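# Load sample tube and matching water blank into centrifuge

## Task

Take the sample tube whose cap carries an orange dot from the rack on the shelved bench by the door and set it in the centre hole of an adapter in the centrifuge rotor. Then take, from the racks on the shelved bench by the window, the water blank whose cap number (its volume in mL) equals the sample's volume, and set it in the centre hole of the adapter directly opposite. Both tubes must sit fully down in their holes and every rotor bucket must end hanging vertically. Each rack must still be on its own bench at the end. No tube may touch the floor, and the robot must not fall over or end up tilted; either one fails the task. Finish with the gripper open and the robot moved away, so that nothing stays in place only because the robot holds it.

## Robot and tools

ROBOT. A Hello Robot Stretch 4 with a single arm: an omni-wheel base, a lift that slides up a mast, a telescoping arm reaching forward, a wrist with yaw, pitch and roll, and a two-finger gripper whose fingers are bendy steel strips. It stands about 1.6 m tall; the base rim lies within 0.23 m of the base origin. Cameras: head_camera (mast top, looking forward and down; turn the base to aim it), head_left_camera and head_right_camera (fisheyes either side, looking more steeply down, showing base and arm), wrist_camera (behind the fingers, looking along them, fingertips near the bottom of its image). Calibration data (intrinsics, T_world_to_cam) is in the base frame and only roughly right, worse for the wrist camera.

FRAMES. Base frame: origin on the floor under the base centre, x forward, y left, z up. hand_pose is reported in it: a point between the open fingertips; with all wrist joints at 0 its axes equal the base axes. Its printed position may be a little off. Odometry frame: where the base frame was at the scene's start.

execute_actions. Argument actions: a list holding one action or none (none just returns state and pictures). cameras: optional list from head_camera, head_left_camera, head_right_camera, wrist_camera, all; omitted or null means all, [] means none. An action holds base, joints or both, plus optional pace and contact_limits; or end_of_arm alone.
- base: exactly one relative move, counted from the base position in the latest reported state: translate_m (metres, forward positive, -2 to 2), strafe_m (metres sideways, left positive, -2 to 2) or rotate_rad (radians on the spot, counter-clockwise positive, -3.2 to 3.2).
- joints: absolute targets by name: lift_m 0 to 1.2 m; arm_m 0 to 0.55 m of extension; wrist_yaw_rad -1.134 to 4.276 (0 forward, positive left, 3.14 folded back, above 3.4 the arm may block); wrist_pitch_rad -1.117 to 4.259 (0 level, 1.57 pointing down); wrist_roll_rad -1.117 to 4.259 (0 fingers level, positive turns clockwise viewed from behind); gripper_m -0.038 to 0.141, the fingertip gap in metres (negative squeezes the tips together). Done tolerances: 0.004 for lift, arm and gripper, 0.02 for yaw and roll, 0.05 for pitch. Joint targets outside range are clipped and reported; any other bad value or unknown key rejects the call with no motion.
- pace: slow, default, fast or max. Base speed 0.1/0.3/0.4/0.6 m/s and turning 1/2/3/4 rad/s respectively, lowered when the lift is above 0.2 (to 0.3 m/s and 1 rad/s at full height).
- contact_limits: {arm_m: 0 to 0.75}, how hard the arm may push before halting; 0.5 if unset.
- end_of_arm: "enable_torque" re-powers wrist or gripper motors that cut out.
All motions in an action start at once. A joint or base left out may still be driving toward an earlier target without the status showing it. One action lasts at most 15 s. If a result reports a stop, the rest of the calls in that reply are skipped. To unfold at the start, send lift_m 0.4 together with wrist_yaw_rad 0.

wait: seconds 0 to 10; nothing new is commanded and the same state and pictures come back. zoom_image: camera plus region [x0, y0, x1, y1] in pixels of that camera's latest full image, no bigger than 504 by 504. read_manual: section "licences" (URDF licence texts only). finished_scene: pass the current scene number; it ends the scene irreversibly and reports success. Answering without a tool call ends everything.

RESULTS. base_status / joint_status: done; off_target (stopped short, may keep pushing); contact_stop_at_<key> (met something, dropped its target; lift, arm or wheels go slack, so a loaded lift may sink or the base may drift); limit_stop_at_<name>, e.g. own_body (self-collision guard; moving away works) or tilt (leaning over 6 degrees, lift, arm and wheels slack until level); time_out; torque_fault (wrist motor overloaded and limp until enable_torque). on_its_own lists what you did not command; its held at is a target, not a position. lidar_m: 12 ranges in metres, 30-degree sectors starting straight ahead and going counter-clockwise (4th left, 7th back, 10th right); '-' means nothing seen or closer than 0.25 m; it sees from about 0.15 m up, misses glass, thin legs and much behind. wrist_depth_mm: 7x7 grid of median depths, 100 to 2000 mm, top-left first, clear objects omitted. base_odometry counts wheel turns (slip included); heading -3.142 to 3.142, left positive. If turned_by_wheels and turned_by_imu differ by over about 0.1 rad, a bump or slip happened and heading is off by roughly their difference. base_tilt in degrees, forward and right positive, with a constant bias up to about 1.5. motor_effort: percent of max, positive toward higher joint values, peak in brackets, noisy with fixed offsets; for wheel_0..2 positive turns the base right. An at-rest effort outside its normal range suggests pushing or carrying.

GRIPPING. Command a gap below the object's width; smaller squeezes harder and pulls the object toward the wrist by up to a third of the shortfall. Neither the reading nor done proves a grasp; at commands of 0 or more a firm grip shows as a clear gripper effort change. Tips pressing a surface below can jam: raise the lift.

CAUTIONS. Do not turn or drive carrying over 1 kg with arm_m above 0.2, especially fast; steady pushing or pulling, high gripper or high contact limit also risks tipping. Over about 2 kg in a level gripper faults the wrist. Self-collision is likely with pitch below -0.2 combined with roll below -0.4 or above 4. The simulation keeps running while you think; the robot holds its last command. Loose objects may occasionally be nudged. Avoid dropping tubes, slips, slamming, hard hits and strong pushes; shorter robot motion time is better.

Each tool is called after "Call:" as name(argument=value, ...), one argument or row to a line, values as JSON.

## Session

Call:
execute_actions(
  actions=[],
)

Scene clock: 0.00 s.
base_odometry: x=+0.000 y=+0.000 heading=+0.000 (m, m, rad; odometry frame)
turned_by_wheels: +0.000 (rad since the last result)
turned_by_imu: +0.000 (rad since the last result)
base_tilt: forward=+0.3 right=+0.0 (deg)
lidar_m: 1.08 1.08 1.91 1.71 1.73 1.39 1.25 1.26 1.54 1.39 1.38 2.02
base_status: not commanded
joint_positions: lift_m=+0.193 arm_m=+0.000 wrist_yaw_rad=+3.160 wrist_pitch_rad=+0.007 wrist_roll_rad=+0.004 gripper_m=+0.057
joint_status: not commanded
motor_effort: lift_m=+20 arm_m=+0 wrist_yaw_rad=+2 wrist_pitch_rad=-7 wrist_roll_rad=+0 gripper_m=-3 wheel_0=+0 wheel_1=-1 wheel_2=+1 (%)
hand_pose: x=-0.1192 y=+0.0822 z=+0.3687 quat_wxyz=(-0.009, -0.004, +0.002, +1.000) (m; base frame)
wrist_depth_mm: - 140 243 - - - - / - 112 140 1430 1499 - - / - 115 141 1464 1499 - - / 143 141 214 1464 1537 - - / 210 1397 1397 1499 1537 - - / 219 1255 203 1308 1078 1255 1229 / 221 831 904 - 904 842 866
pictures: head_camera, head_left_camera, head_right_camera, wrist_camera
Images, in order (width x height): head_camera 420x560, head_left_camera 420x672, head_right_camera 420x672, wrist_camera 616x392.

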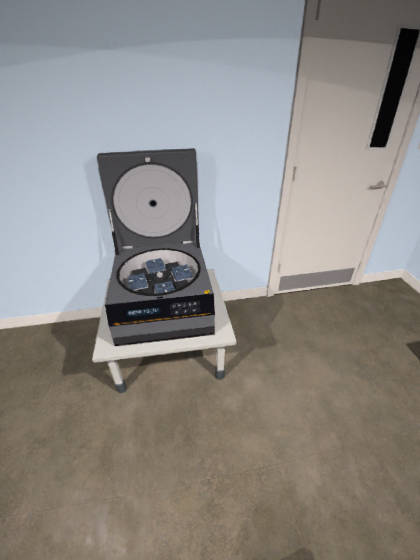

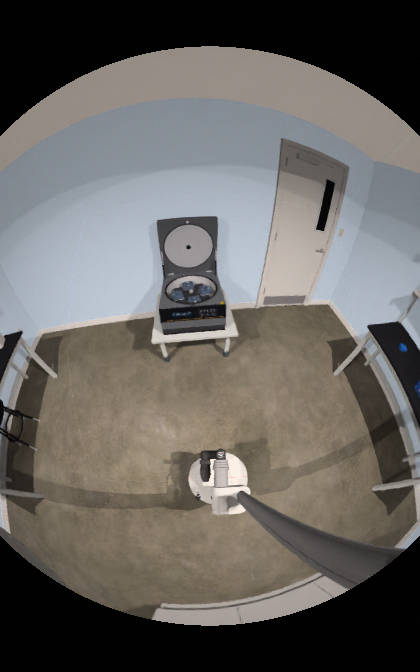

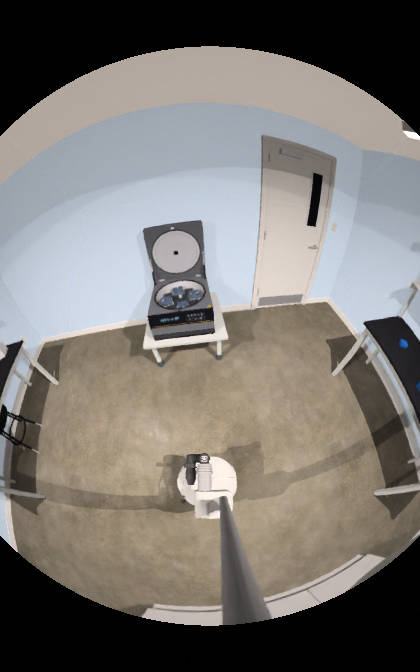

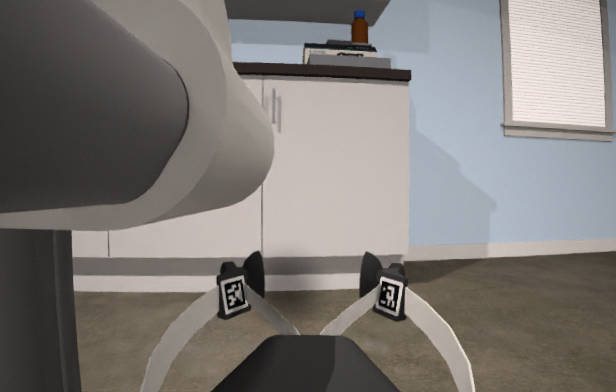

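Call:
execute_actions(
  actions=[
    {"base":{"rotate_rad":-1.4},"joints":{"lift_m":0.85,"wrist_yaw_rad":0}},
  ],
)

Scene clock: 5.57 s.
base_odometry: x=+0.000 y=+0.000 heading=-1.399 (m, m, rad; odometry frame)
turned_by_wheels: -1.399 (rad since the last result)
turned_by_imu: -1.415 (rad since the last result)
base_tilt: forward=+0.3 right=+0.1 (deg)
lidar_m: 1.39 1.46 1.13 1.09 1.17 1.78 1.71 2.54 1.30 1.24 1.30 1.45
base_status: done
joint_positions: lift_m=+0.850 arm_m=+0.000 wrist_yaw_rad=+0.000 wrist_pitch_rad=+0.007 wrist_roll_rad=+0.004 gripper_m=+0.057
joint_status: all done
motor_effort: lift_m=+22(24) arm_m=+0(0) wrist_yaw_rad=+0(5) wrist_pitch_rad=-7(7) wrist_roll_rad=+0(1) gripper_m=-3(2) wheel_0=+2(9) wheel_1=+5(12) wheel_2=+4(11) (%)
hand_pose: x=+0.4593 y=-0.0873 z=+1.0259 quat_wxyz=(+1.000, +0.002, +0.004, +0.000) (m; base frame)
wrist_depth_mm: - - - - 1983 1983 1921 / - - - - 1983 1983 1983 / - - - - - - - / - - - - - - 1983 / - - 1756 1537 1756 - 1921 / - - 203 1281 1205 1255 - / - 1983 - - - 1983 1983
pictures: head_camera, head_left_camera, head_right_camera, wrist_camera
camera_calibration (this result's frames):
wrist_camera: T_world_to_cam=[[0.0305366, -0.999403, 0.0161455, -0.112755], [-0.0352284, -0.0172191, -0.999231, 1.09335], [0.998913, 0.0299443, -0.0357332, -0.183424], [0, 0, 0, 1]] pos_world=[0.225184, -0.0883687, 1.08777]
Images, in order (width x height): head_camera 420x560, head_left_camera 420x672, head_right_camera 420x672, wrist_camera 616x392.

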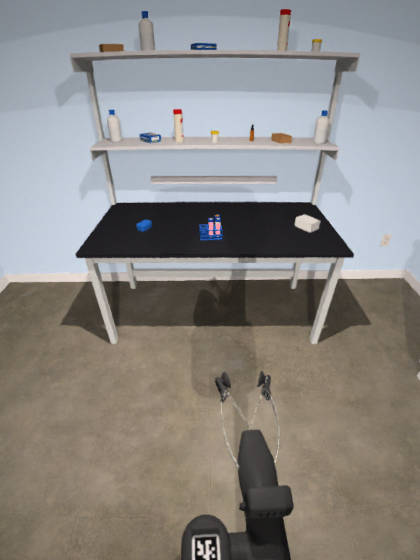

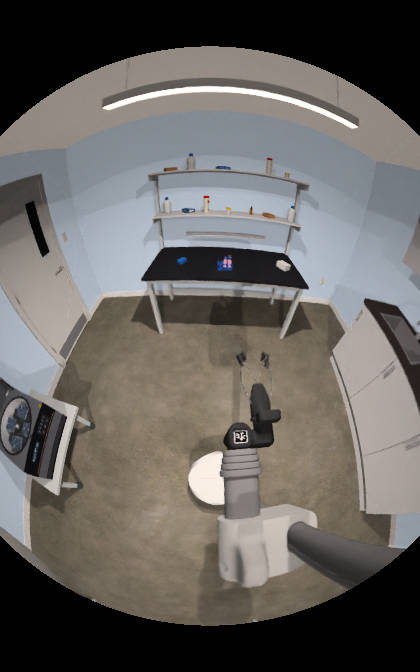

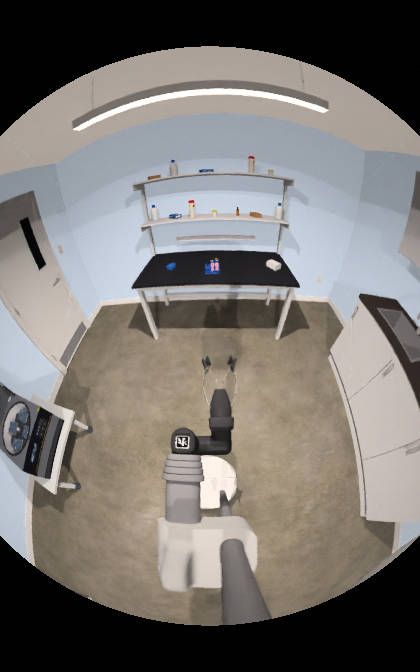

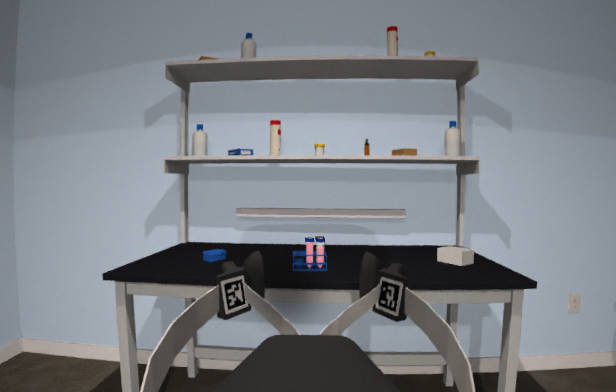

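Call:
execute_actions(
  actions=[
    {"base":{"translate_m":0.95},"joints":{"wrist_pitch_rad":0.3}},
  ],
  cameras=["head_camera","wrist_camera"],
)

Call:
zoom_image(
  camera="wrist_camera",
  region=[180,150,440,350],
)

Scene clock: 12.77 s.
base_odometry: x=+0.163 y=-0.936 heading=-1.399 (m, m, rad; odometry frame)
turned_by_wheels: +0.000 (rad since the last result)
turned_by_imu: -0.003 (rad since the last result)
base_tilt: forward=+0.3 right=+0.1 (deg)
lidar_m: 0.45 0.49 0.72 1.79 1.22 1.61 2.86 1.79 1.32 1.28 0.63 0.48
base_status: done
joint_positions: lift_m=+0.850 arm_m=+0.000 wrist_yaw_rad=+0.000 wrist_pitch_rad=+0.302 wrist_roll_rad=+0.004 gripper_m=+0.057
joint_status: all done
motor_effort: lift_m=+21(22) arm_m=+0(0) wrist_yaw_rad=+1(1) wrist_pitch_rad=-5(8) wrist_roll_rad=-1(0) gripper_m=-3(3) wheel_0=+4(8) wheel_1=+7(10) wheel_2=-5(15) (%)
hand_pose: x=+0.4463 y=-0.0874 z=+0.9423 quat_wxyz=(+0.989, +0.002, +0.150, +0.000) (m; base frame)
wrist_depth_mm: 878 976 976 960 960 946 931 / 1008 1025 1025 1008 991 1008 976 / 1078 1078 1078 1060 1042 1025 1025 / 1060 960 960 960 946 960 960 / 603 640 654 469 654 647 640 / 480 488 203 452 445 488 477 / 397 387 407 - 407 384 394
pictures: head_camera, wrist_camera
camera_calibration (this result's frames):
wrist_camera: T_world_to_cam=[[0.0336927, -0.99941, 0.00671599, -0.103601], [-0.323836, -0.0172741, -0.945956, 1.08797], [0.945513, 0.0296969, -0.324227, 0.122302], [0, 0, 0, 1]] pos_world=[0.240177, -0.0883782, 1.06952]
Images, in order (width x height): head_camera 420x560, wrist_camera 616x392.

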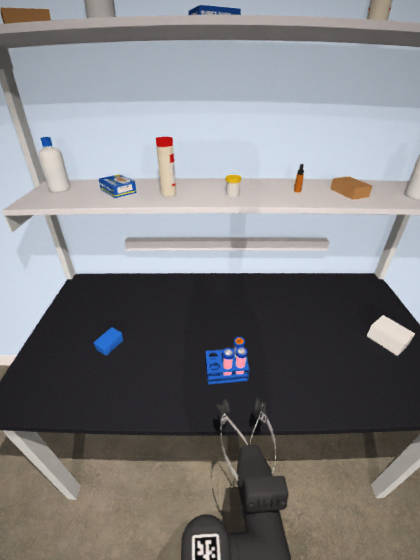

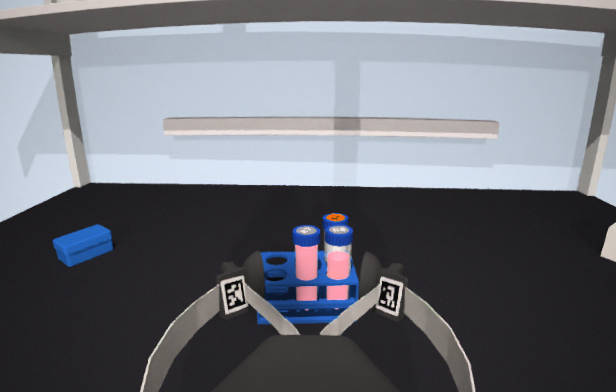

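Region (180, 150, 440, 350) of wrist_camera's 616x392 image, scaled by 1.938; it fills the top 388 rows of this view, and the rest is white.

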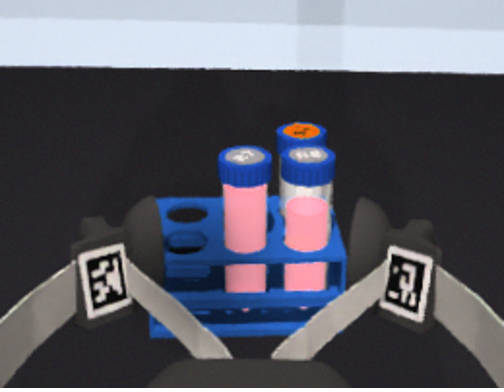

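Call:
execute_actions(
  actions=[
    {"joints":{"wrist_pitch_rad":1.57,"lift_m":1.13,"gripper_m":0.07}},
  ],
  cameras=[],
)

Call:
execute_actions(
  actions=[
    {"base":{"translate_m":0.2},"joints":{"arm_m":0.29}},
  ],
  cameras=["head_camera","wrist_camera"],
)

Scene clock: 21.77 s.
base_odometry: x=+0.163 y=-0.936 heading=-1.399 (m, m, rad; odometry frame)
turned_by_wheels: +0.000 (rad since the last result)
turned_by_imu: -0.002 (rad since the last result)
base_tilt: forward=+0.3 right=+0.1 (deg)
lidar_m: 0.47 0.49 0.71 1.78 1.24 1.60 2.88 1.81 1.33 1.28 0.63 0.47
base_status: not commanded
joint_positions: lift_m=+1.130 arm_m=+0.000 wrist_yaw_rad=+0.000 wrist_pitch_rad=+1.570 wrist_roll_rad=+0.004 gripper_m=+0.070
joint_status: all done
motor_effort: lift_m=+22(23) arm_m=+0(1) wrist_yaw_rad=+1(1) wrist_pitch_rad=+1(4) wrist_roll_rad=+0(0) gripper_m=-4(4) wheel_0=+4(4) wheel_1=+7(7) wheel_2=-5(5) (%)
hand_pose: x=+0.1711 y=-0.0874 z=+1.0195 quat_wxyz=(+0.707, +0.001, +0.707, -0.001) (m; base frame)
wrist_depth_mm: 1281 1255 1255 1255 1255 1255 1255 / 1281 1255 1281 1281 1255 1255 1255 / 1308 1281 1281 1255 1255 1281 1229 / 1308 1281 1281 1281 1281 1255 1255 / 1308 1281 1078 1042 1281 1255 1255 / 1281 1308 1078 1060 198 1281 1255 / 1308 1308 1308 - 1255 1255 1281
pictures: none
No camera images: the call's "cameras" was empty. Leave "cameras" out to get every camera's image.

Scene clock: 23.83 s.
base_odometry: x=+0.197 y=-1.133 heading=-1.398 (m, m, rad; odometry frame)
turned_by_wheels: +0.000 (rad since the last result)
turned_by_imu: +0.000 (rad since the last result)
base_tilt: forward=+0.4 right=+0.1 (deg)
lidar_m: 0.26 0.28 0.42 1.78 1.35 1.61 3.62 1.79 1.35 1.28 0.39 0.27
base_status: done
joint_positions: lift_m=+1.130 arm_m=+0.288 wrist_yaw_rad=+0.000 wrist_pitch_rad=+1.570 wrist_roll_rad=+0.004 gripper_m=+0.070
joint_status: all done
motor_effort: lift_m=+22(22) arm_m=+8(9) wrist_yaw_rad=+1(0) wrist_pitch_rad=-2(0) wrist_roll_rad=-1(0) gripper_m=-4(3) wheel_0=+3(7) wheel_1=+6(10) wheel_2=-4(13) (%)
hand_pose: x=+0.4597 y=-0.0874 z=+1.0195 quat_wxyz=(+0.707, +0.001, +0.707, -0.001) (m; base frame)
wrist_depth_mm: 492 488 484 477 480 477 473 / 492 488 488 480 484 477 477 / 492 488 488 484 484 480 477 / 496 492 488 480 488 480 477 / 496 492 488 424 488 484 480 / 504 500 492 492 198 484 484 / 1308 1308 496 - 488 488 484
pictures: head_camera, wrist_camera
camera_calibration (this result's frames):
wrist_camera: T_world_to_cam=[[0.0165656, -0.999414, -0.0299446, -0.0593826], [-0.999489, -0.0173709, 0.0268384, 0.484151], [-0.0273428, 0.0294847, -0.999191, 1.27], [0, 0, 0, 1]] pos_world=[0.519612, -0.0883834, 1.2542]
Images, in order (width x height): head_camera 420x560, wrist_camera 616x392.

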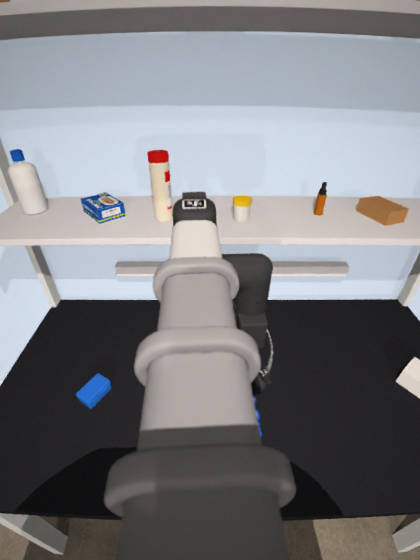

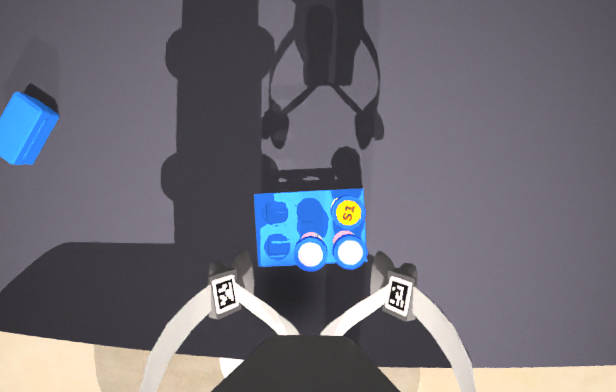

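Call:
execute_actions(
  actions=[
    {"base":{"strafe_m":-0.034},"joints":{"arm_m":0.322,"lift_m":1.04}},
  ],
  cameras=["head_right_camera","wrist_camera"],
)

Scene clock: 29.17 s.
base_odometry: x=+0.164 y=-1.138 heading=-1.399 (m, m, rad; odometry frame)
turned_by_wheels: +0.000 (rad since the last result)
turned_by_imu: -0.001 (rad since the last result)
base_tilt: forward=+0.3 right=+0.1 (deg)
lidar_m: 0.25 0.29 0.41 1.82 1.35 1.65 3.61 1.74 1.30 1.26 0.37 0.28
base_status: done
joint_positions: lift_m=+1.040 arm_m=+0.321 wrist_yaw_rad=+0.000 wrist_pitch_rad=+1.570 wrist_roll_rad=+0.004 gripper_m=+0.070
joint_status: all done
motor_effort: lift_m=+17(21) arm_m=+8(9) wrist_yaw_rad=+2(1) wrist_pitch_rad=+0(0) wrist_roll_rad=+0(1) gripper_m=-2(2) wheel_0=+2(9) wheel_1=-5(13) wheel_2=+0(3) (%)
hand_pose: x=+0.4917 y=-0.0874 z=+0.9299 quat_wxyz=(+0.707, +0.001, +0.707, -0.001) (m; base frame)
wrist_depth_mm: 397 394 394 392 389 387 384 / 399 397 394 397 392 387 387 / 399 399 399 394 392 389 387 / 404 399 399 397 394 392 389 / 402 402 338 336 392 394 389 / 404 402 276 277 198 392 394 / 407 404 402 - 397 394 392
pictures: head_right_camera, wrist_camera
camera_calibration (this result's frames):
wrist_camera: T_world_to_cam=[[0.0164886, -0.999415, -0.0299472, -0.062555], [-0.999486, -0.0172988, 0.0269979, 0.518387], [-0.0275002, 0.0294867, -0.999187, 1.18144], [0, 0, 0, 1]] pos_world=[0.551642, -0.0883877, 1.16461]
Images, in order (width x height): head_right_camera 420x672, wrist_camera 616x392.

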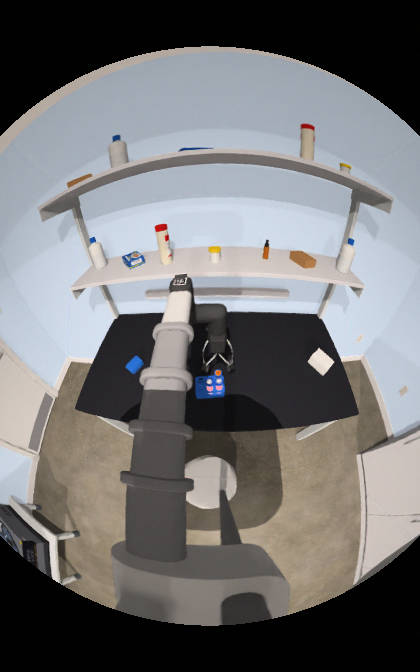

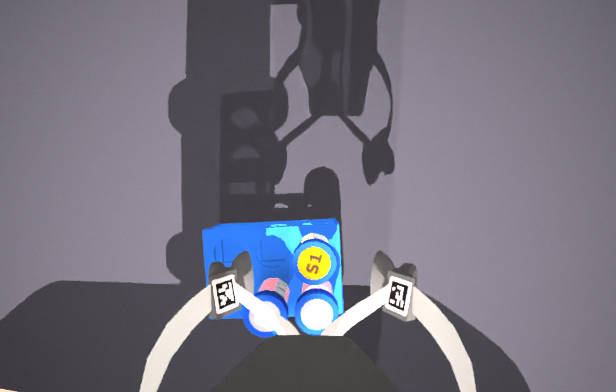

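Call:
execute_actions(
  actions=[
    {"joints":{"lift_m":0.995,"gripper_m":0.055},"pace":"slow"},
  ],
  cameras=["wrist_camera"],
)

Call:
execute_actions(
  actions=[
    {"joints":{"gripper_m":0.005}},
  ],
  cameras=["wrist_camera"],
)

Call:
execute_actions(
  actions=[
    {"joints":{"lift_m":1.14},"pace":"slow"},
  ],
)

Call:
zoom_image(
  camera="head_right_camera",
  region=[180,320,280,420],
)

Scene clock: 37.07 s.
base_odometry: x=+0.164 y=-1.138 heading=-1.399 (m, m, rad; odometry frame)
turned_by_wheels: +0.000 (rad since the last result)
turned_by_imu: -0.001 (rad since the last result)
base_tilt: forward=+0.4 right=+0.0 (deg)
lidar_m: 0.26 0.28 0.43 1.82 1.36 1.61 3.64 1.76 1.30 1.26 0.37 0.28
base_status: not commanded
joint_positions: lift_m=+0.995 arm_m=+0.321 wrist_yaw_rad=+0.000 wrist_pitch_rad=+1.570 wrist_roll_rad=+0.004 gripper_m=+0.055
joint_status: all done
motor_effort: lift_m=+16(17) arm_m=+8(8) wrist_yaw_rad=+1(1) wrist_pitch_rad=+1(1) wrist_roll_rad=+0(0) gripper_m=-4(2) wheel_0=+2(2) wheel_1=-5(5) wheel_2=+0(0) (%)
hand_pose: x=+0.4917 y=-0.0874 z=+0.8850 quat_wxyz=(+0.707, +0.001, +0.707, -0.001) (m; base frame)
wrist_depth_mm: 355 351 347 345 343 343 340 / 355 351 349 347 345 343 343 / 355 351 349 349 345 345 343 / 357 353 351 349 347 345 345 / 357 357 293 291 349 347 345 / 357 355 202 229 347 349 345 / 359 355 357 - 351 349 347
pictures: wrist_camera
camera_calibration (this result's frames):
wrist_camera: T_world_to_cam=[[0.0164887, -0.999415, -0.0299472, -0.063902], [-0.999486, -0.0172988, 0.026998, 0.519602], [-0.0275003, 0.0294867, -0.999187, 1.1365], [0, 0, 0, 1]] pos_world=[0.551643, -0.0883877, 1.11963]
Images, in order (width x height): wrist_camera 616x392.

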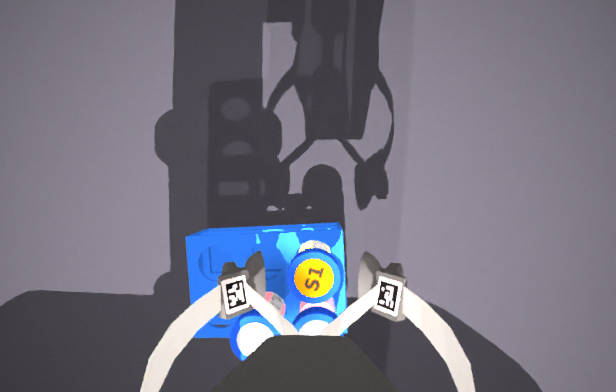

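Scene clock: 38.37 s.
base_odometry: x=+0.164 y=-1.138 heading=-1.399 (m, m, rad; odometry frame)
turned_by_wheels: +0.000 (rad since the last result)
turned_by_imu: +0.000 (rad since the last result)
base_tilt: forward=+0.4 right=+0.0 (deg)
lidar_m: 0.26 0.27 0.42 1.83 1.34 1.61 3.60 1.75 1.30 1.25 0.35 0.28
base_status: not commanded
joint_positions: lift_m=+0.995 arm_m=+0.321 wrist_yaw_rad=+0.000 wrist_pitch_rad=+1.570 wrist_roll_rad=+0.004 gripper_m=+0.005
joint_status: all done
motor_effort: lift_m=+16(17) arm_m=+8(8) wrist_yaw_rad=+1(1) wrist_pitch_rad=+1(2) wrist_roll_rad=+0(0) gripper_m=-14(14) wheel_0=+2(2) wheel_1=-5(5) wheel_2=+0(0) (%)
hand_pose: x=+0.4917 y=-0.0874 z=+0.8850 quat_wxyz=(+0.707, +0.001, +0.707, -0.001) (m; base frame)
wrist_depth_mm: 351 349 347 347 343 343 340 / 353 351 349 347 345 343 342 / 355 351 349 349 347 343 342 / 355 353 353 347 349 345 343 / 355 355 322 289 349 347 345 / 359 357 191 222 188 347 345 / 359 357 357 - 351 349 349
pictures: wrist_camera
camera_calibration (this result's frames):
wrist_camera: T_world_to_cam=[[0.0164884, -0.999415, -0.0299472, -0.0639018], [-0.999486, -0.0172986, 0.0269978, 0.519603], [-0.0275, 0.0294867, -0.999187, 1.1365], [0, 0, 0, 1]] pos_world=[0.551643, -0.0883877, 1.11963]
Images, in order (width x height): wrist_camera 616x392.

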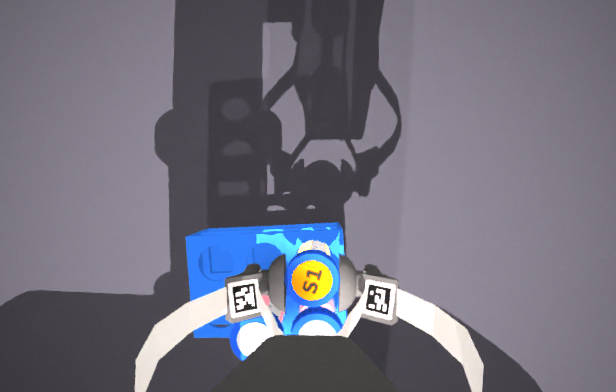

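Scene clock: 40.37 s.
base_odometry: x=+0.164 y=-1.138 heading=-1.399 (m, m, rad; odometry frame)
turned_by_wheels: +0.000 (rad since the last result)
turned_by_imu: -0.001 (rad since the last result)
base_tilt: forward=+0.3 right=+0.1 (deg)
lidar_m: 0.25 0.28 0.44 1.82 1.36 1.63 3.61 1.75 1.30 1.26 0.36 0.28
base_status: not commanded
joint_positions: lift_m=+1.140 arm_m=+0.321 wrist_yaw_rad=+0.000 wrist_pitch_rad=+1.570 wrist_roll_rad=+0.004 gripper_m=+0.005
joint_status: all done
motor_effort: lift_m=+22(22) arm_m=+8(8) wrist_yaw_rad=+0(0) wrist_pitch_rad=+1(1) wrist_roll_rad=+0(0) gripper_m=-15(14) wheel_0=+2(2) wheel_1=-5(5) wheel_2=+0(0) (%)
hand_pose: x=+0.4917 y=-0.0874 z=+1.0295 quat_wxyz=(+0.707, +0.001, +0.707, -0.001) (m; base frame)
wrist_depth_mm: 500 496 496 496 492 492 480 / 504 500 496 492 492 488 484 / 504 504 500 492 488 492 484 / 504 504 500 492 492 488 492 / 508 504 500 436 496 492 492 / 508 508 191 222 188 496 492 / 512 508 508 - 500 500 492
pictures: head_camera, head_left_camera, head_right_camera, wrist_camera
camera_calibration (this result's frames):
wrist_camera: T_world_to_cam=[[0.0164882, -0.999415, -0.0299472, -0.0595738], [-0.999486, -0.0172983, 0.0269979, 0.515702], [-0.0275001, 0.0294867, -0.999187, 1.2809], [0, 0, 0, 1]] pos_world=[0.551644, -0.0883877, 1.26415]
Images, in order (width x height): head_camera 420x560, head_left_camera 420x672, head_right_camera 420x672, wrist_camera 616x392.

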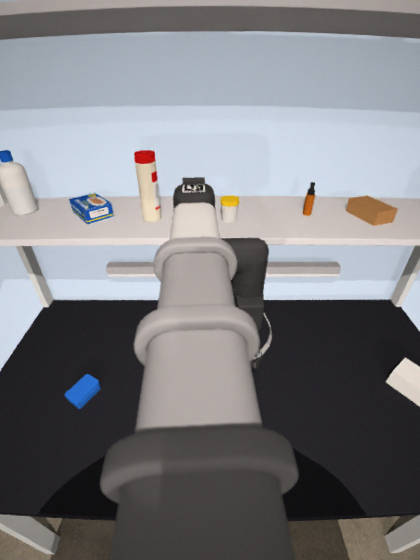

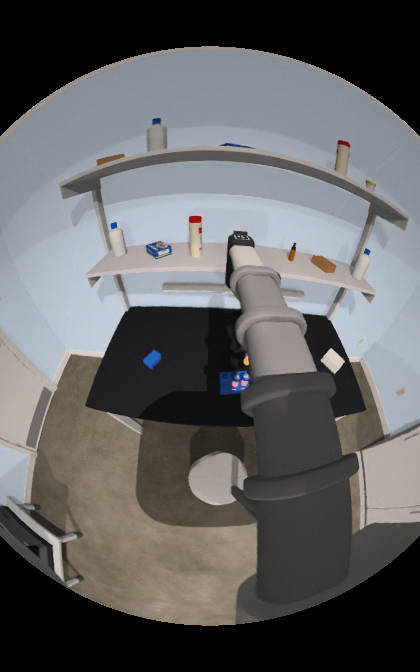

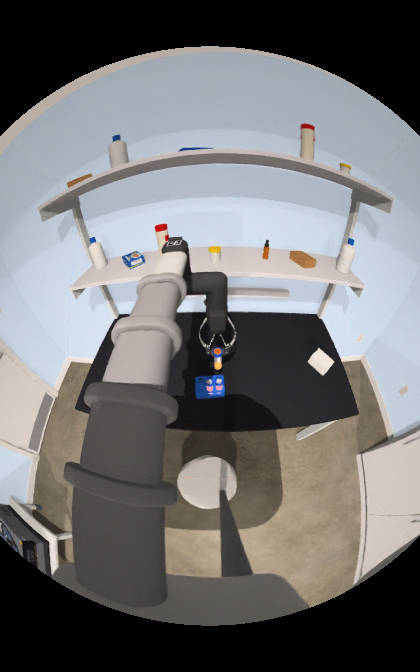

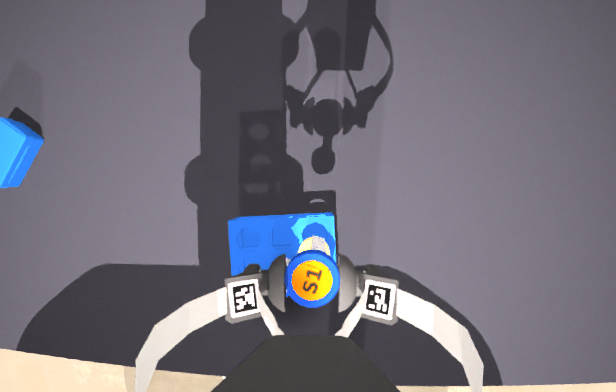

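Region (180, 320, 280, 420) of head_right_camera's 420x672 image, scaled by 5.040, with more detail than that image has.

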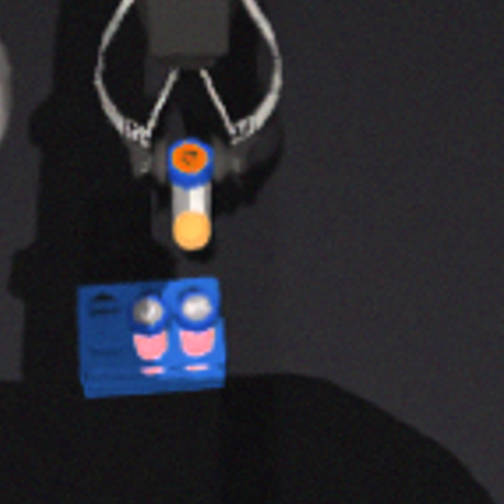

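Call:
execute_actions(
  actions=[
    {"base":{"translate_m":-1.1},"joints":{"arm_m":0.0}},
  ],
  cameras=[],
)

Call:
execute_actions(
  actions=[
    {"base":{"rotate_rad":1.57},"joints":{"arm_m":0.3,"wrist_pitch_rad":2.2,"wrist_yaw_rad":-0.6},"pace":"slow"},
  ],
)

Scene clock: 51.53 s.
base_odometry: x=-0.025 y=-0.055 heading=-1.399 (m, m, rad; odometry frame)
turned_by_wheels: +0.000 (rad since the last result)
turned_by_imu: -0.002 (rad since the last result)
base_tilt: forward=+0.3 right=+0.0 (deg)
lidar_m: 1.35 1.42 1.18 1.13 1.22 1.84 1.80 2.51 1.26 1.21 1.30 1.40
base_status: done
joint_positions: lift_m=+1.140 arm_m=+0.002 wrist_yaw_rad=+0.000 wrist_pitch_rad=+1.570 wrist_roll_rad=+0.004 gripper_m=+0.005
joint_status: all done
motor_effort: lift_m=+22(23) arm_m=-9(10) wrist_yaw_rad=+0(1) wrist_pitch_rad=-2(3) wrist_roll_rad=-1(0) gripper_m=-16(14) wheel_0=-4(8) wheel_1=-6(9) wheel_2=+4(14) (%)
hand_pose: x=+0.1726 y=-0.0874 z=+1.0295 quat_wxyz=(+0.707, +0.001, +0.707, -0.001) (m; base frame)
wrist_depth_mm: 1281 1255 1281 1255 1281 1255 1281 / 1336 1281 1308 1281 1281 1229 1281 / 1281 1308 1308 1308 1308 1281 1281 / 1281 1281 1281 1281 1281 1308 1281 / 1308 1308 1098 1078 1281 1281 1255 / 1308 1308 191 222 189 1281 1255 / 1336 1308 1336 - 1281 1281 1229
pictures: none
No camera images: the call's "cameras" was empty. Leave "cameras" out to get every camera's image.

Scene clock: 55.83 s.
base_odometry: x=-0.025 y=-0.055 heading=+0.170 (m, m, rad; odometry frame)
turned_by_wheels: +1.569 (rad since the last result)
turned_by_imu: +1.583 (rad since the last result)
base_tilt: forward=+0.3 right=+0.0 (deg)
lidar_m: 0.25 1.18 1.82 1.76 2.53 1.28 1.26 1.29 1.41 1.35 1.44 1.14
base_status: done
joint_positions: lift_m=+1.140 arm_m=+0.298 wrist_yaw_rad=-0.600 wrist_pitch_rad=+2.198 wrist_roll_rad=+0.004 gripper_m=+0.005
joint_status: all done
motor_effort: lift_m=+22(22) arm_m=+9(9) wrist_yaw_rad=+1(4) wrist_pitch_rad=+1(5) wrist_roll_rad=+0(0) gripper_m=-15(15) wheel_0=-4(7) wheel_1=-7(13) wheel_2=-7(11) (%)
hand_pose: x=+0.2802 y=+0.0234 z=+1.0845 quat_wxyz=(+0.434, +0.264, +0.851, -0.136) (m; base frame)
wrist_depth_mm: 1182 1160 1182 1138 976 1138 1138 / 1281 1281 1255 1182 1042 1255 1255 / 1464 1430 1430 1430 1160 1366 1397 / 1618 1618 1618 1576 1576 1537 1576 / 1863 1863 1808 1756 1808 1808 1708 / - - 191 222 189 1661 462 / - - - - 1808 1537 410
pictures: head_camera, head_left_camera, head_right_camera, wrist_camera
camera_calibration (this result's frames):
wrist_camera: T_world_to_cam=[[-0.567601, -0.822606, -0.033869, 0.220101], [-0.664275, 0.433274, 0.609108, -0.430929], [-0.486381, 0.368229, -0.792364, 1.22312], [0, 0, 0, 1]] pos_world=[0.433576, -0.0826207, 1.23909]
Images, in order (width x height): head_camera 420x560, head_left_camera 420x672, head_right_camera 420x672, wrist_camera 616x392.

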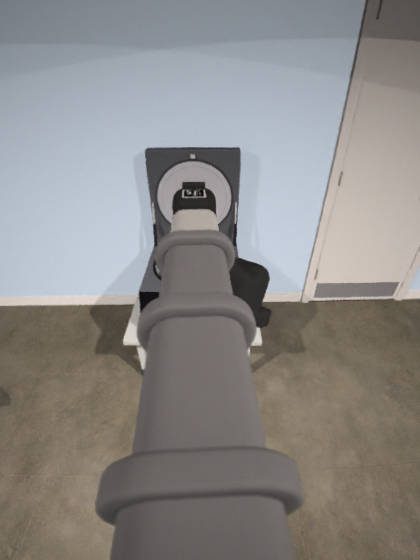

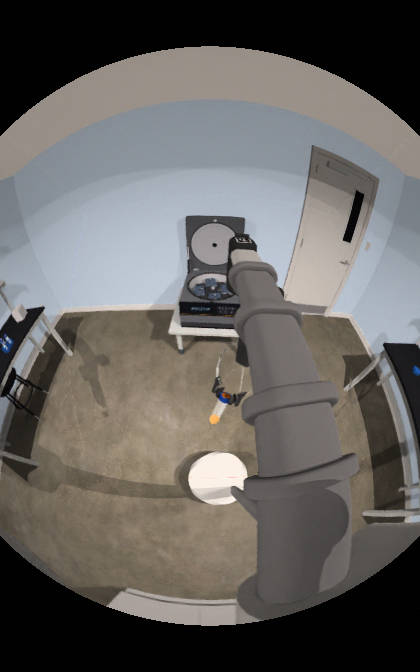

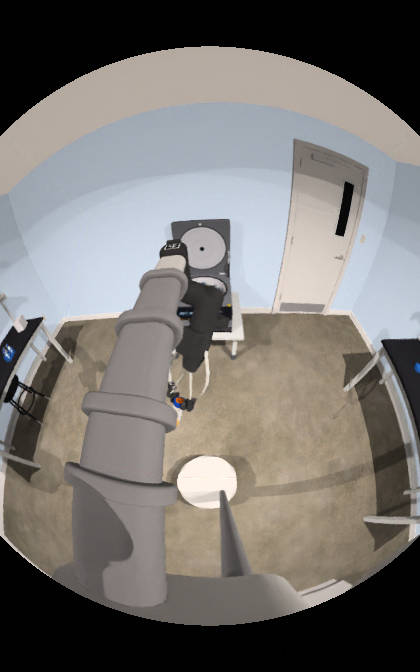

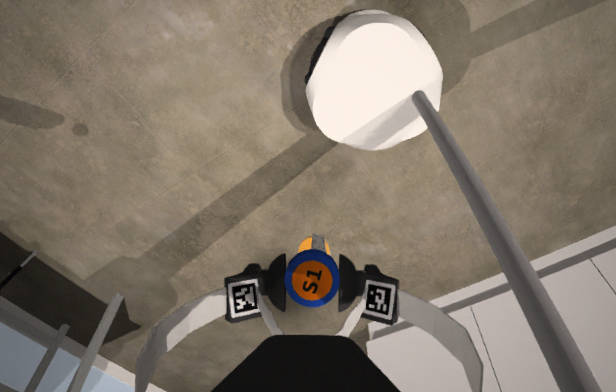

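Call:
zoom_image(
  camera="head_left_camera",
  region=[190,375,260,445],
)

Call:
execute_actions(
  actions=[
    {"base":{"translate_m":0.82},"joints":{"lift_m":1.0,"wrist_pitch_rad":1.57,"wrist_yaw_rad":0}},
  ],
)

Region (190, 375, 260, 445) of head_left_camera's 420x672 image, scaled by 7.200, with more detail than that image has.

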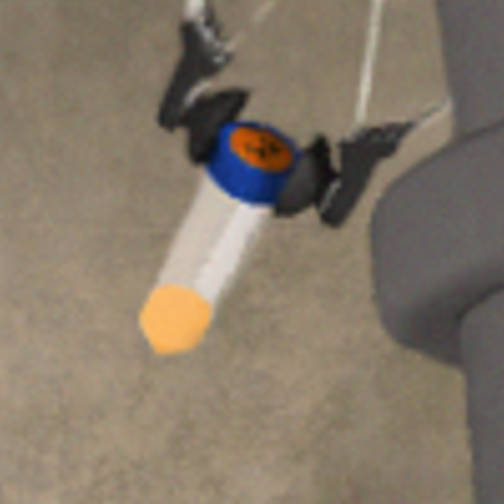

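Scene clock: 64.23 s.
base_odometry: x=+0.783 y=+0.084 heading=+0.170 (m, m, rad; odometry frame)
turned_by_wheels: +0.000 (rad since the last result)
turned_by_imu: -0.003 (rad since the last result)
base_tilt: forward=+0.3 right=+0.1 (deg)
lidar_m: 0.31 0.32 0.47 1.76 1.85 2.15 2.05 1.91 1.42 1.39 0.46 0.32
base_status: done
joint_positions: lift_m=+1.000 arm_m=+0.299 wrist_yaw_rad=+0.000 wrist_pitch_rad=+1.570 wrist_roll_rad=+0.004 gripper_m=+0.005
joint_status: all done
motor_effort: lift_m=+17(21) arm_m=+9(8) wrist_yaw_rad=+3(8) wrist_pitch_rad=+0(6) wrist_roll_rad=-1(0) gripper_m=-14(13) wheel_0=+5(7) wheel_1=+6(12) wheel_2=-5(15) (%)
hand_pose: x=+0.4695 y=-0.0874 z=+0.8899 quat_wxyz=(+0.707, +0.002, +0.707, -0.002) (m; base frame)
wrist_depth_mm: 473 535 535 530 462 1118 1098 / 484 517 517 525 504 1098 1118 / 480 535 535 535 469 1118 1098 / 480 488 569 661 469 1118 1138 / 580 480 480 469 473 1138 1118 / 1160 1160 191 222 188 1138 1138 / 1182 1160 1160 - 1138 1160 1118
pictures: head_camera, head_left_camera, head_right_camera, wrist_camera
camera_calibration (this result's frames):
wrist_camera: T_world_to_cam=[[0.0160638, -0.999422, -0.0299531, -0.0631849], [-0.999483, -0.0168846, 0.0273537, 0.497066], [-0.0278436, 0.0294982, -0.999177, 1.14099], [0, 0, 0, 1]] pos_world=[0.529594, -0.0884126, 1.12456]
Images, in order (width x height): head_camera 420x560, head_left_camera 420x672, head_right_camera 420x672, wrist_camera 616x392.

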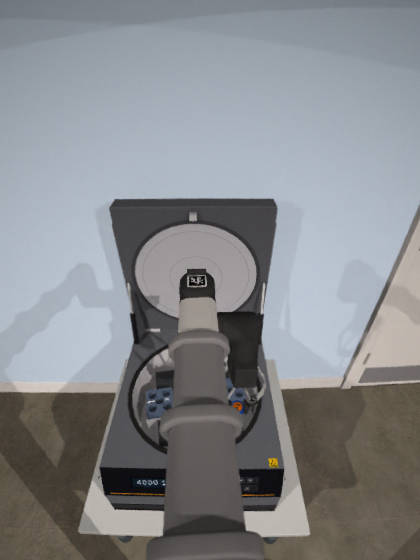

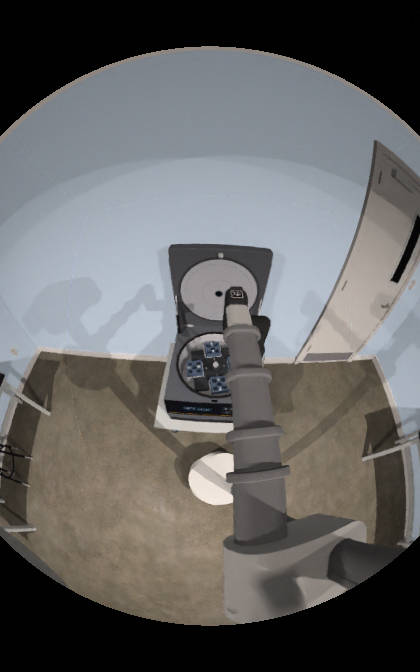

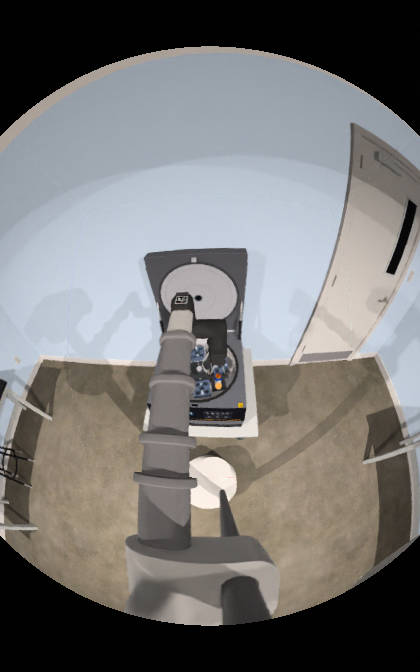

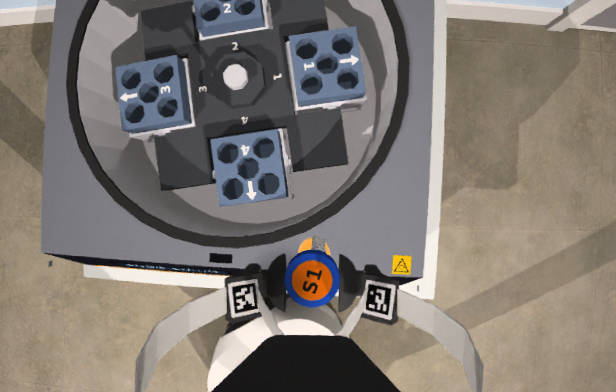

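Call:
execute_actions(
  actions=[
    {"base":{"strafe_m":-0.019},"joints":{"lift_m":0.9,"arm_m":0.505}},
  ],
  cameras=["wrist_camera"],
)

Call:
execute_actions(
  actions=[
    {"joints":{"lift_m":0.84}},
  ],
  cameras=["wrist_camera"],
)

Scene clock: 71.63 s.
base_odometry: x=+0.787 y=+0.065 heading=+0.170 (m, m, rad; odometry frame)
turned_by_wheels: +0.000 (rad since the last result)
turned_by_imu: -0.002 (rad since the last result)
base_tilt: forward=+0.3 right=+0.0 (deg)
lidar_m: 0.29 0.32 0.47 1.78 1.86 2.16 2.07 1.93 1.40 1.38 1.44 0.32
base_status: done
joint_positions: lift_m=+0.900 arm_m=+0.503 wrist_yaw_rad=+0.000 wrist_pitch_rad=+1.570 wrist_roll_rad=+0.004 gripper_m=+0.005
joint_status: all done
motor_effort: lift_m=+17(17) arm_m=+8(10) wrist_yaw_rad=+1(3) wrist_pitch_rad=+1(3) wrist_roll_rad=+0(1) gripper_m=-16(15) wheel_0=+1(12) wheel_1=-6(12) wheel_2=+0(4) (%)
hand_pose: x=+0.6746 y=-0.0874 z=+0.7899 quat_wxyz=(+0.707, +0.001, +0.707, -0.001) (m; base frame)
wrist_depth_mm: 373 370 377 366 364 741 778 / 375 439 433 430 364 1008 1008 / 415 439 433 430 366 1025 1008 / 442 439 433 413 389 1025 1042 / 424 430 436 404 370 1025 1025 / 415 442 191 222 189 1042 1025 / 392 442 413 - 370 1025 1025
pictures: wrist_camera
camera_calibration (this result's frames):
wrist_camera: T_world_to_cam=[[0.0164715, -0.999416, -0.0299462, -0.0697543], [-0.999488, -0.0172798, 0.0269361, 0.705107], [-0.0274378, 0.0294872, -0.999189, 1.04654], [0, 0, 0, 1]] pos_world=[0.734609, -0.0883888, 1.02461]
Images, in order (width x height): wrist_camera 616x392.

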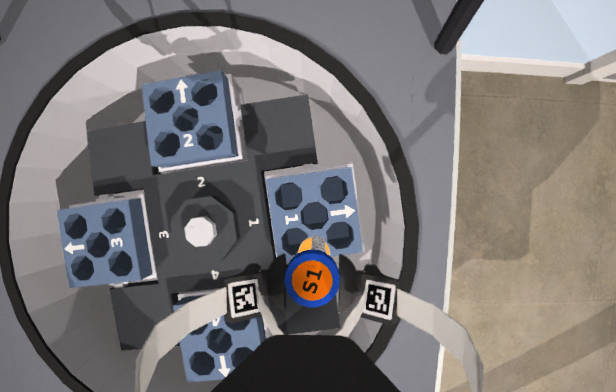

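Scene clock: 72.80 s.
base_odometry: x=+0.787 y=+0.065 heading=+0.170 (m, m, rad; odometry frame)
turned_by_wheels: +0.000 (rad since the last result)
turned_by_imu: +0.000 (rad since the last result)
base_tilt: forward=+0.3 right=+0.0 (deg)
lidar_m: 0.29 0.31 0.48 1.78 1.85 2.15 2.05 1.93 1.41 1.36 1.47 0.32
base_status: not commanded
joint_positions: lift_m=+0.840 arm_m=+0.503 wrist_yaw_rad=+0.000 wrist_pitch_rad=+1.570 wrist_roll_rad=+0.004 gripper_m=+0.005
joint_status: all done
motor_effort: lift_m=+17(18) arm_m=+8(8) wrist_yaw_rad=+1(1) wrist_pitch_rad=-2(0) wrist_roll_rad=-1(0) gripper_m=-15(15) wheel_0=+1(1) wheel_1=-6(6) wheel_2=+0(0) (%)
hand_pose: x=+0.6746 y=-0.0874 z=+0.7299 quat_wxyz=(+0.707, +0.001, +0.707, -0.001) (m; base frame)
wrist_depth_mm: 315 357 379 306 304 699 778 / 359 364 370 387 304 917 946 / 384 375 370 370 319 946 960 / 382 377 375 345 345 976 960 / 353 375 353 343 343 960 946 / 389 379 191 223 189 960 976 / 392 382 351 - 309 960 960
pictures: wrist_camera
camera_calibration (this result's frames):
wrist_camera: T_world_to_cam=[[0.0164717, -0.999416, -0.0299462, -0.0715512], [-0.999488, -0.01728, 0.0269361, 0.706725], [-0.0274378, 0.0294872, -0.999189, 0.986584], [0, 0, 0, 1]] pos_world=[0.734611, -0.0883888, 0.964604]
Images, in order (width x height): wrist_camera 616x392.

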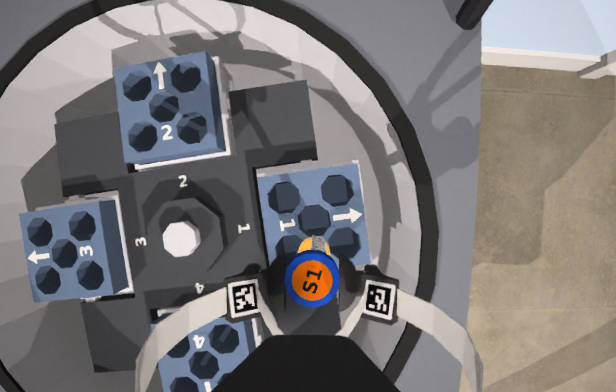

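Call:
execute_actions(
  actions=[
    {"joints":{"arm_m":0.531},"pace":"slow"},
  ],
  cameras=["wrist_camera"],
)

Call:
execute_actions(
  actions=[
    {"joints":{"lift_m":0.79},"pace":"slow"},
  ],
  cameras=["wrist_camera"],
)

Scene clock: 78.23 s.
base_odometry: x=+0.787 y=+0.065 heading=+0.170 (m, m, rad; odometry frame)
turned_by_wheels: +0.000 (rad since the last result)
turned_by_imu: -0.001 (rad since the last result)
base_tilt: forward=+0.3 right=+0.1 (deg)
lidar_m: 0.30 0.33 0.49 1.77 1.86 2.15 2.06 1.94 1.41 1.37 1.45 0.33
base_status: not commanded
joint_positions: lift_m=+0.840 arm_m=+0.529 wrist_yaw_rad=+0.000 wrist_pitch_rad=+1.570 wrist_roll_rad=+0.004 gripper_m=+0.005
joint_status: all done
motor_effort: lift_m=+17(17) arm_m=+9(9) wrist_yaw_rad=+2(3) wrist_pitch_rad=+2(1) wrist_roll_rad=-1(0) gripper_m=-14(15) wheel_0=+1(1) wheel_1=-6(6) wheel_2=+0(0) (%)
hand_pose: x=+0.7006 y=-0.0874 z=+0.7299 quat_wxyz=(+0.707, +0.001, +0.707, -0.001) (m; base frame)
wrist_depth_mm: 310 310 314 304 304 303 723 / 334 379 407 364 304 842 931 / 379 366 373 373 304 960 931 / 402 377 373 370 345 946 960 / 355 364 355 345 345 960 960 / 357 377 191 222 189 976 960 / 410 379 353 - 310 976 976
pictures: wrist_camera
camera_calibration (this result's frames):
wrist_camera: T_world_to_cam=[[0.0164717, -0.999416, -0.0299462, -0.0719788], [-0.999488, -0.01728, 0.0269359, 0.732668], [-0.0274377, 0.0294872, -0.999189, 0.987296], [0, 0, 0, 1]] pos_world=[0.760568, -0.0883888, 0.964604]
Images, in order (width x height): wrist_camera 616x392.

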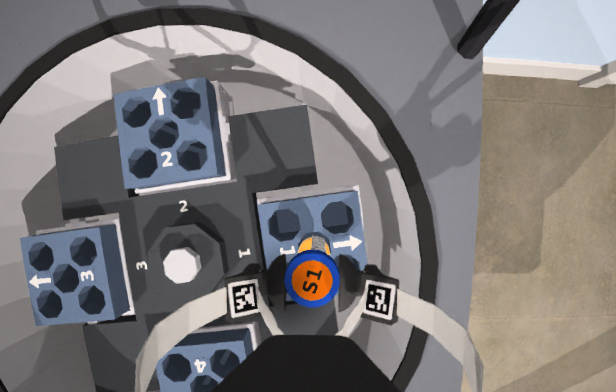

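Scene clock: 79.53 s.
base_odometry: x=+0.787 y=+0.065 heading=+0.170 (m, m, rad; odometry frame)
turned_by_wheels: +0.000 (rad since the last result)
turned_by_imu: +0.000 (rad since the last result)
base_tilt: forward=+0.3 right=+0.0 (deg)
lidar_m: 0.30 0.34 0.47 1.78 1.87 2.14 2.06 1.93 1.40 1.37 0.44 0.32
base_status: not commanded
joint_positions: lift_m=+0.790 arm_m=+0.529 wrist_yaw_rad=+0.000 wrist_pitch_rad=+1.570 wrist_roll_rad=+0.004 gripper_m=+0.005
joint_status: all done
motor_effort: lift_m=+17(16) arm_m=+9(9) wrist_yaw_rad=+2(1) wrist_pitch_rad=+1(2) wrist_roll_rad=+0(0) gripper_m=-15(16) wheel_0=+1(1) wheel_1=-6(5) wheel_2=+0(0) (%)
hand_pose: x=+0.7006 y=-0.0874 z=+0.6799 quat_wxyz=(+0.707, +0.001, +0.707, -0.001) (m; base frame)
wrist_depth_mm: 282 312 314 255 254 253 723 / 332 307 382 343 255 253 891 / 327 297 320 320 268 255 904 / 327 325 324 322 325 255 904 / 310 325 317 294 303 256 904 / 301 324 190 222 188 257 904 / 330 327 325 - 301 258 904
pictures: wrist_camera
camera_calibration (this result's frames):
wrist_camera: T_world_to_cam=[[0.0164714, -0.999416, -0.0299462, -0.0734755], [-0.999488, -0.0172797, 0.0269361, 0.734017], [-0.0274378, 0.0294872, -0.999189, 0.937352], [0, 0, 0, 1]] pos_world=[0.76057, -0.0883889, 0.914619]
Images, in order (width x height): wrist_camera 616x392.

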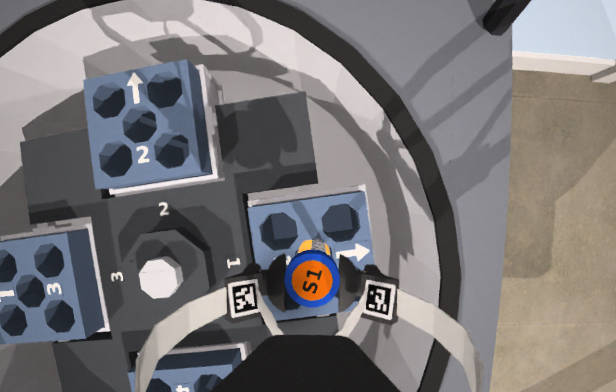

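In smoothly.

Call:
execute_actions(
  actions=[
    {"joints":{"lift_m":0.762},"pace":"slow"},
  ],
  cameras=["wrist_camera"],
)

Call:
execute_actions(
  actions=[
    {"joints":{"gripper_m":0.05}},
  ],
  cameras=["wrist_camera"],
)

Scene clock: 83.77 s.
base_odometry: x=+0.787 y=+0.065 heading=+0.170 (m, m, rad; odometry frame)
turned_by_wheels: +0.000 (rad since the last result)
turned_by_imu: -0.001 (rad since the last result)
base_tilt: forward=+0.3 right=+0.0 (deg)
lidar_m: 0.29 0.33 0.48 1.78 1.86 2.15 2.06 1.93 1.40 1.37 0.44 0.33
base_status: not commanded
joint_positions: lift_m=+0.762 arm_m=+0.529 wrist_yaw_rad=+0.000 wrist_pitch_rad=+1.570 wrist_roll_rad=+0.004 gripper_m=+0.005
joint_status: all done
motor_effort: lift_m=+17(18) arm_m=+8(9) wrist_yaw_rad=+1(1) wrist_pitch_rad=-2(0) wrist_roll_rad=+0(1) gripper_m=-16(14) wheel_0=+1(1) wheel_1=-6(6) wheel_2=+0(0) (%)
hand_pose: x=+0.7006 y=-0.0874 z=+0.6520 quat_wxyz=(+0.707, +0.001, +0.707, -0.001) (m; base frame)
wrist_depth_mm: 282 304 312 241 226 226 715 / 309 266 298 327 226 226 866 / 297 271 293 290 268 228 866 / 298 296 294 293 300 227 878 / 296 276 293 265 303 228 891 / 283 278 191 222 189 229 878 / 301 300 298 - 301 230 878
pictures: wrist_camera
camera_calibration (this result's frames):
wrist_camera: T_world_to_cam=[[0.0164716, -0.999416, -0.0299462, -0.0743138], [-0.999488, -0.0172799, 0.0269361, 0.734772], [-0.0274378, 0.0294872, -0.999189, 0.909385], [0, 0, 0, 1]] pos_world=[0.760572, -0.0883888, 0.88663]
Images, in order (width x height): wrist_camera 616x392.

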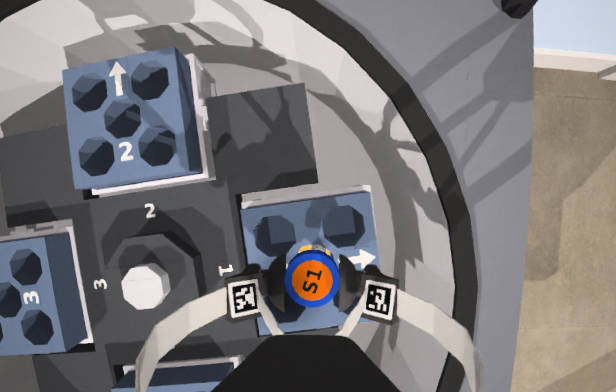

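Scene clock: 85.00 s.
base_odometry: x=+0.787 y=+0.065 heading=+0.170 (m, m, rad; odometry frame)
turned_by_wheels: +0.000 (rad since the last result)
turned_by_imu: +0.000 (rad since the last result)
base_tilt: forward=+0.3 right=+0.0 (deg)
lidar_m: 0.30 0.34 0.49 1.77 1.89 2.15 2.07 1.90 1.42 1.37 0.44 0.32
base_status: not commanded
joint_positions: lift_m=+0.762 arm_m=+0.529 wrist_yaw_rad=+0.000 wrist_pitch_rad=+1.570 wrist_roll_rad=+0.004 gripper_m=+0.050
joint_status: all done
motor_effort: lift_m=+17(17) arm_m=+8(8) wrist_yaw_rad=+2(1) wrist_pitch_rad=+0(2) wrist_roll_rad=+0(0) gripper_m=-4(15) wheel_0=+1(1) wheel_1=-6(6) wheel_2=+0(0) (%)
hand_pose: x=+0.7006 y=-0.0874 z=+0.6520 quat_wxyz=(+0.707, +0.001, +0.707, -0.001) (m; base frame)
wrist_depth_mm: 283 306 314 240 226 225 723 / 309 267 298 325 227 226 866 / 298 271 293 293 267 227 878 / 298 296 296 294 300 228 866 / 297 277 294 266 297 228 878 / 283 277 200 267 202 229 891 / 301 298 297 - 301 229 878
pictures: wrist_camera
camera_calibration (this result's frames):
wrist_camera: T_world_to_cam=[[0.0164713, -0.999416, -0.0299462, -0.0743136], [-0.999488, -0.0172796, 0.0269361, 0.734773], [-0.0274378, 0.0294872, -0.999189, 0.909385], [0, 0, 0, 1]] pos_world=[0.760572, -0.0883889, 0.88663]
Images, in order (width x height): wrist_camera 616x392.

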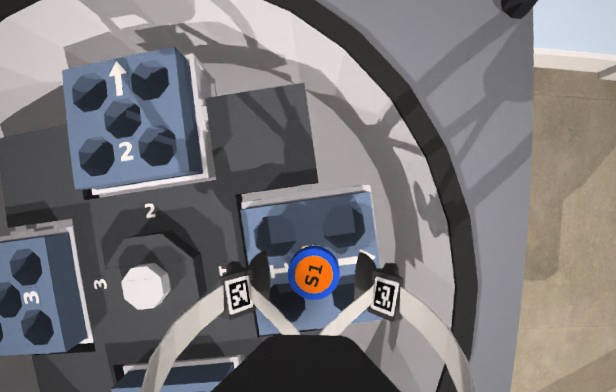

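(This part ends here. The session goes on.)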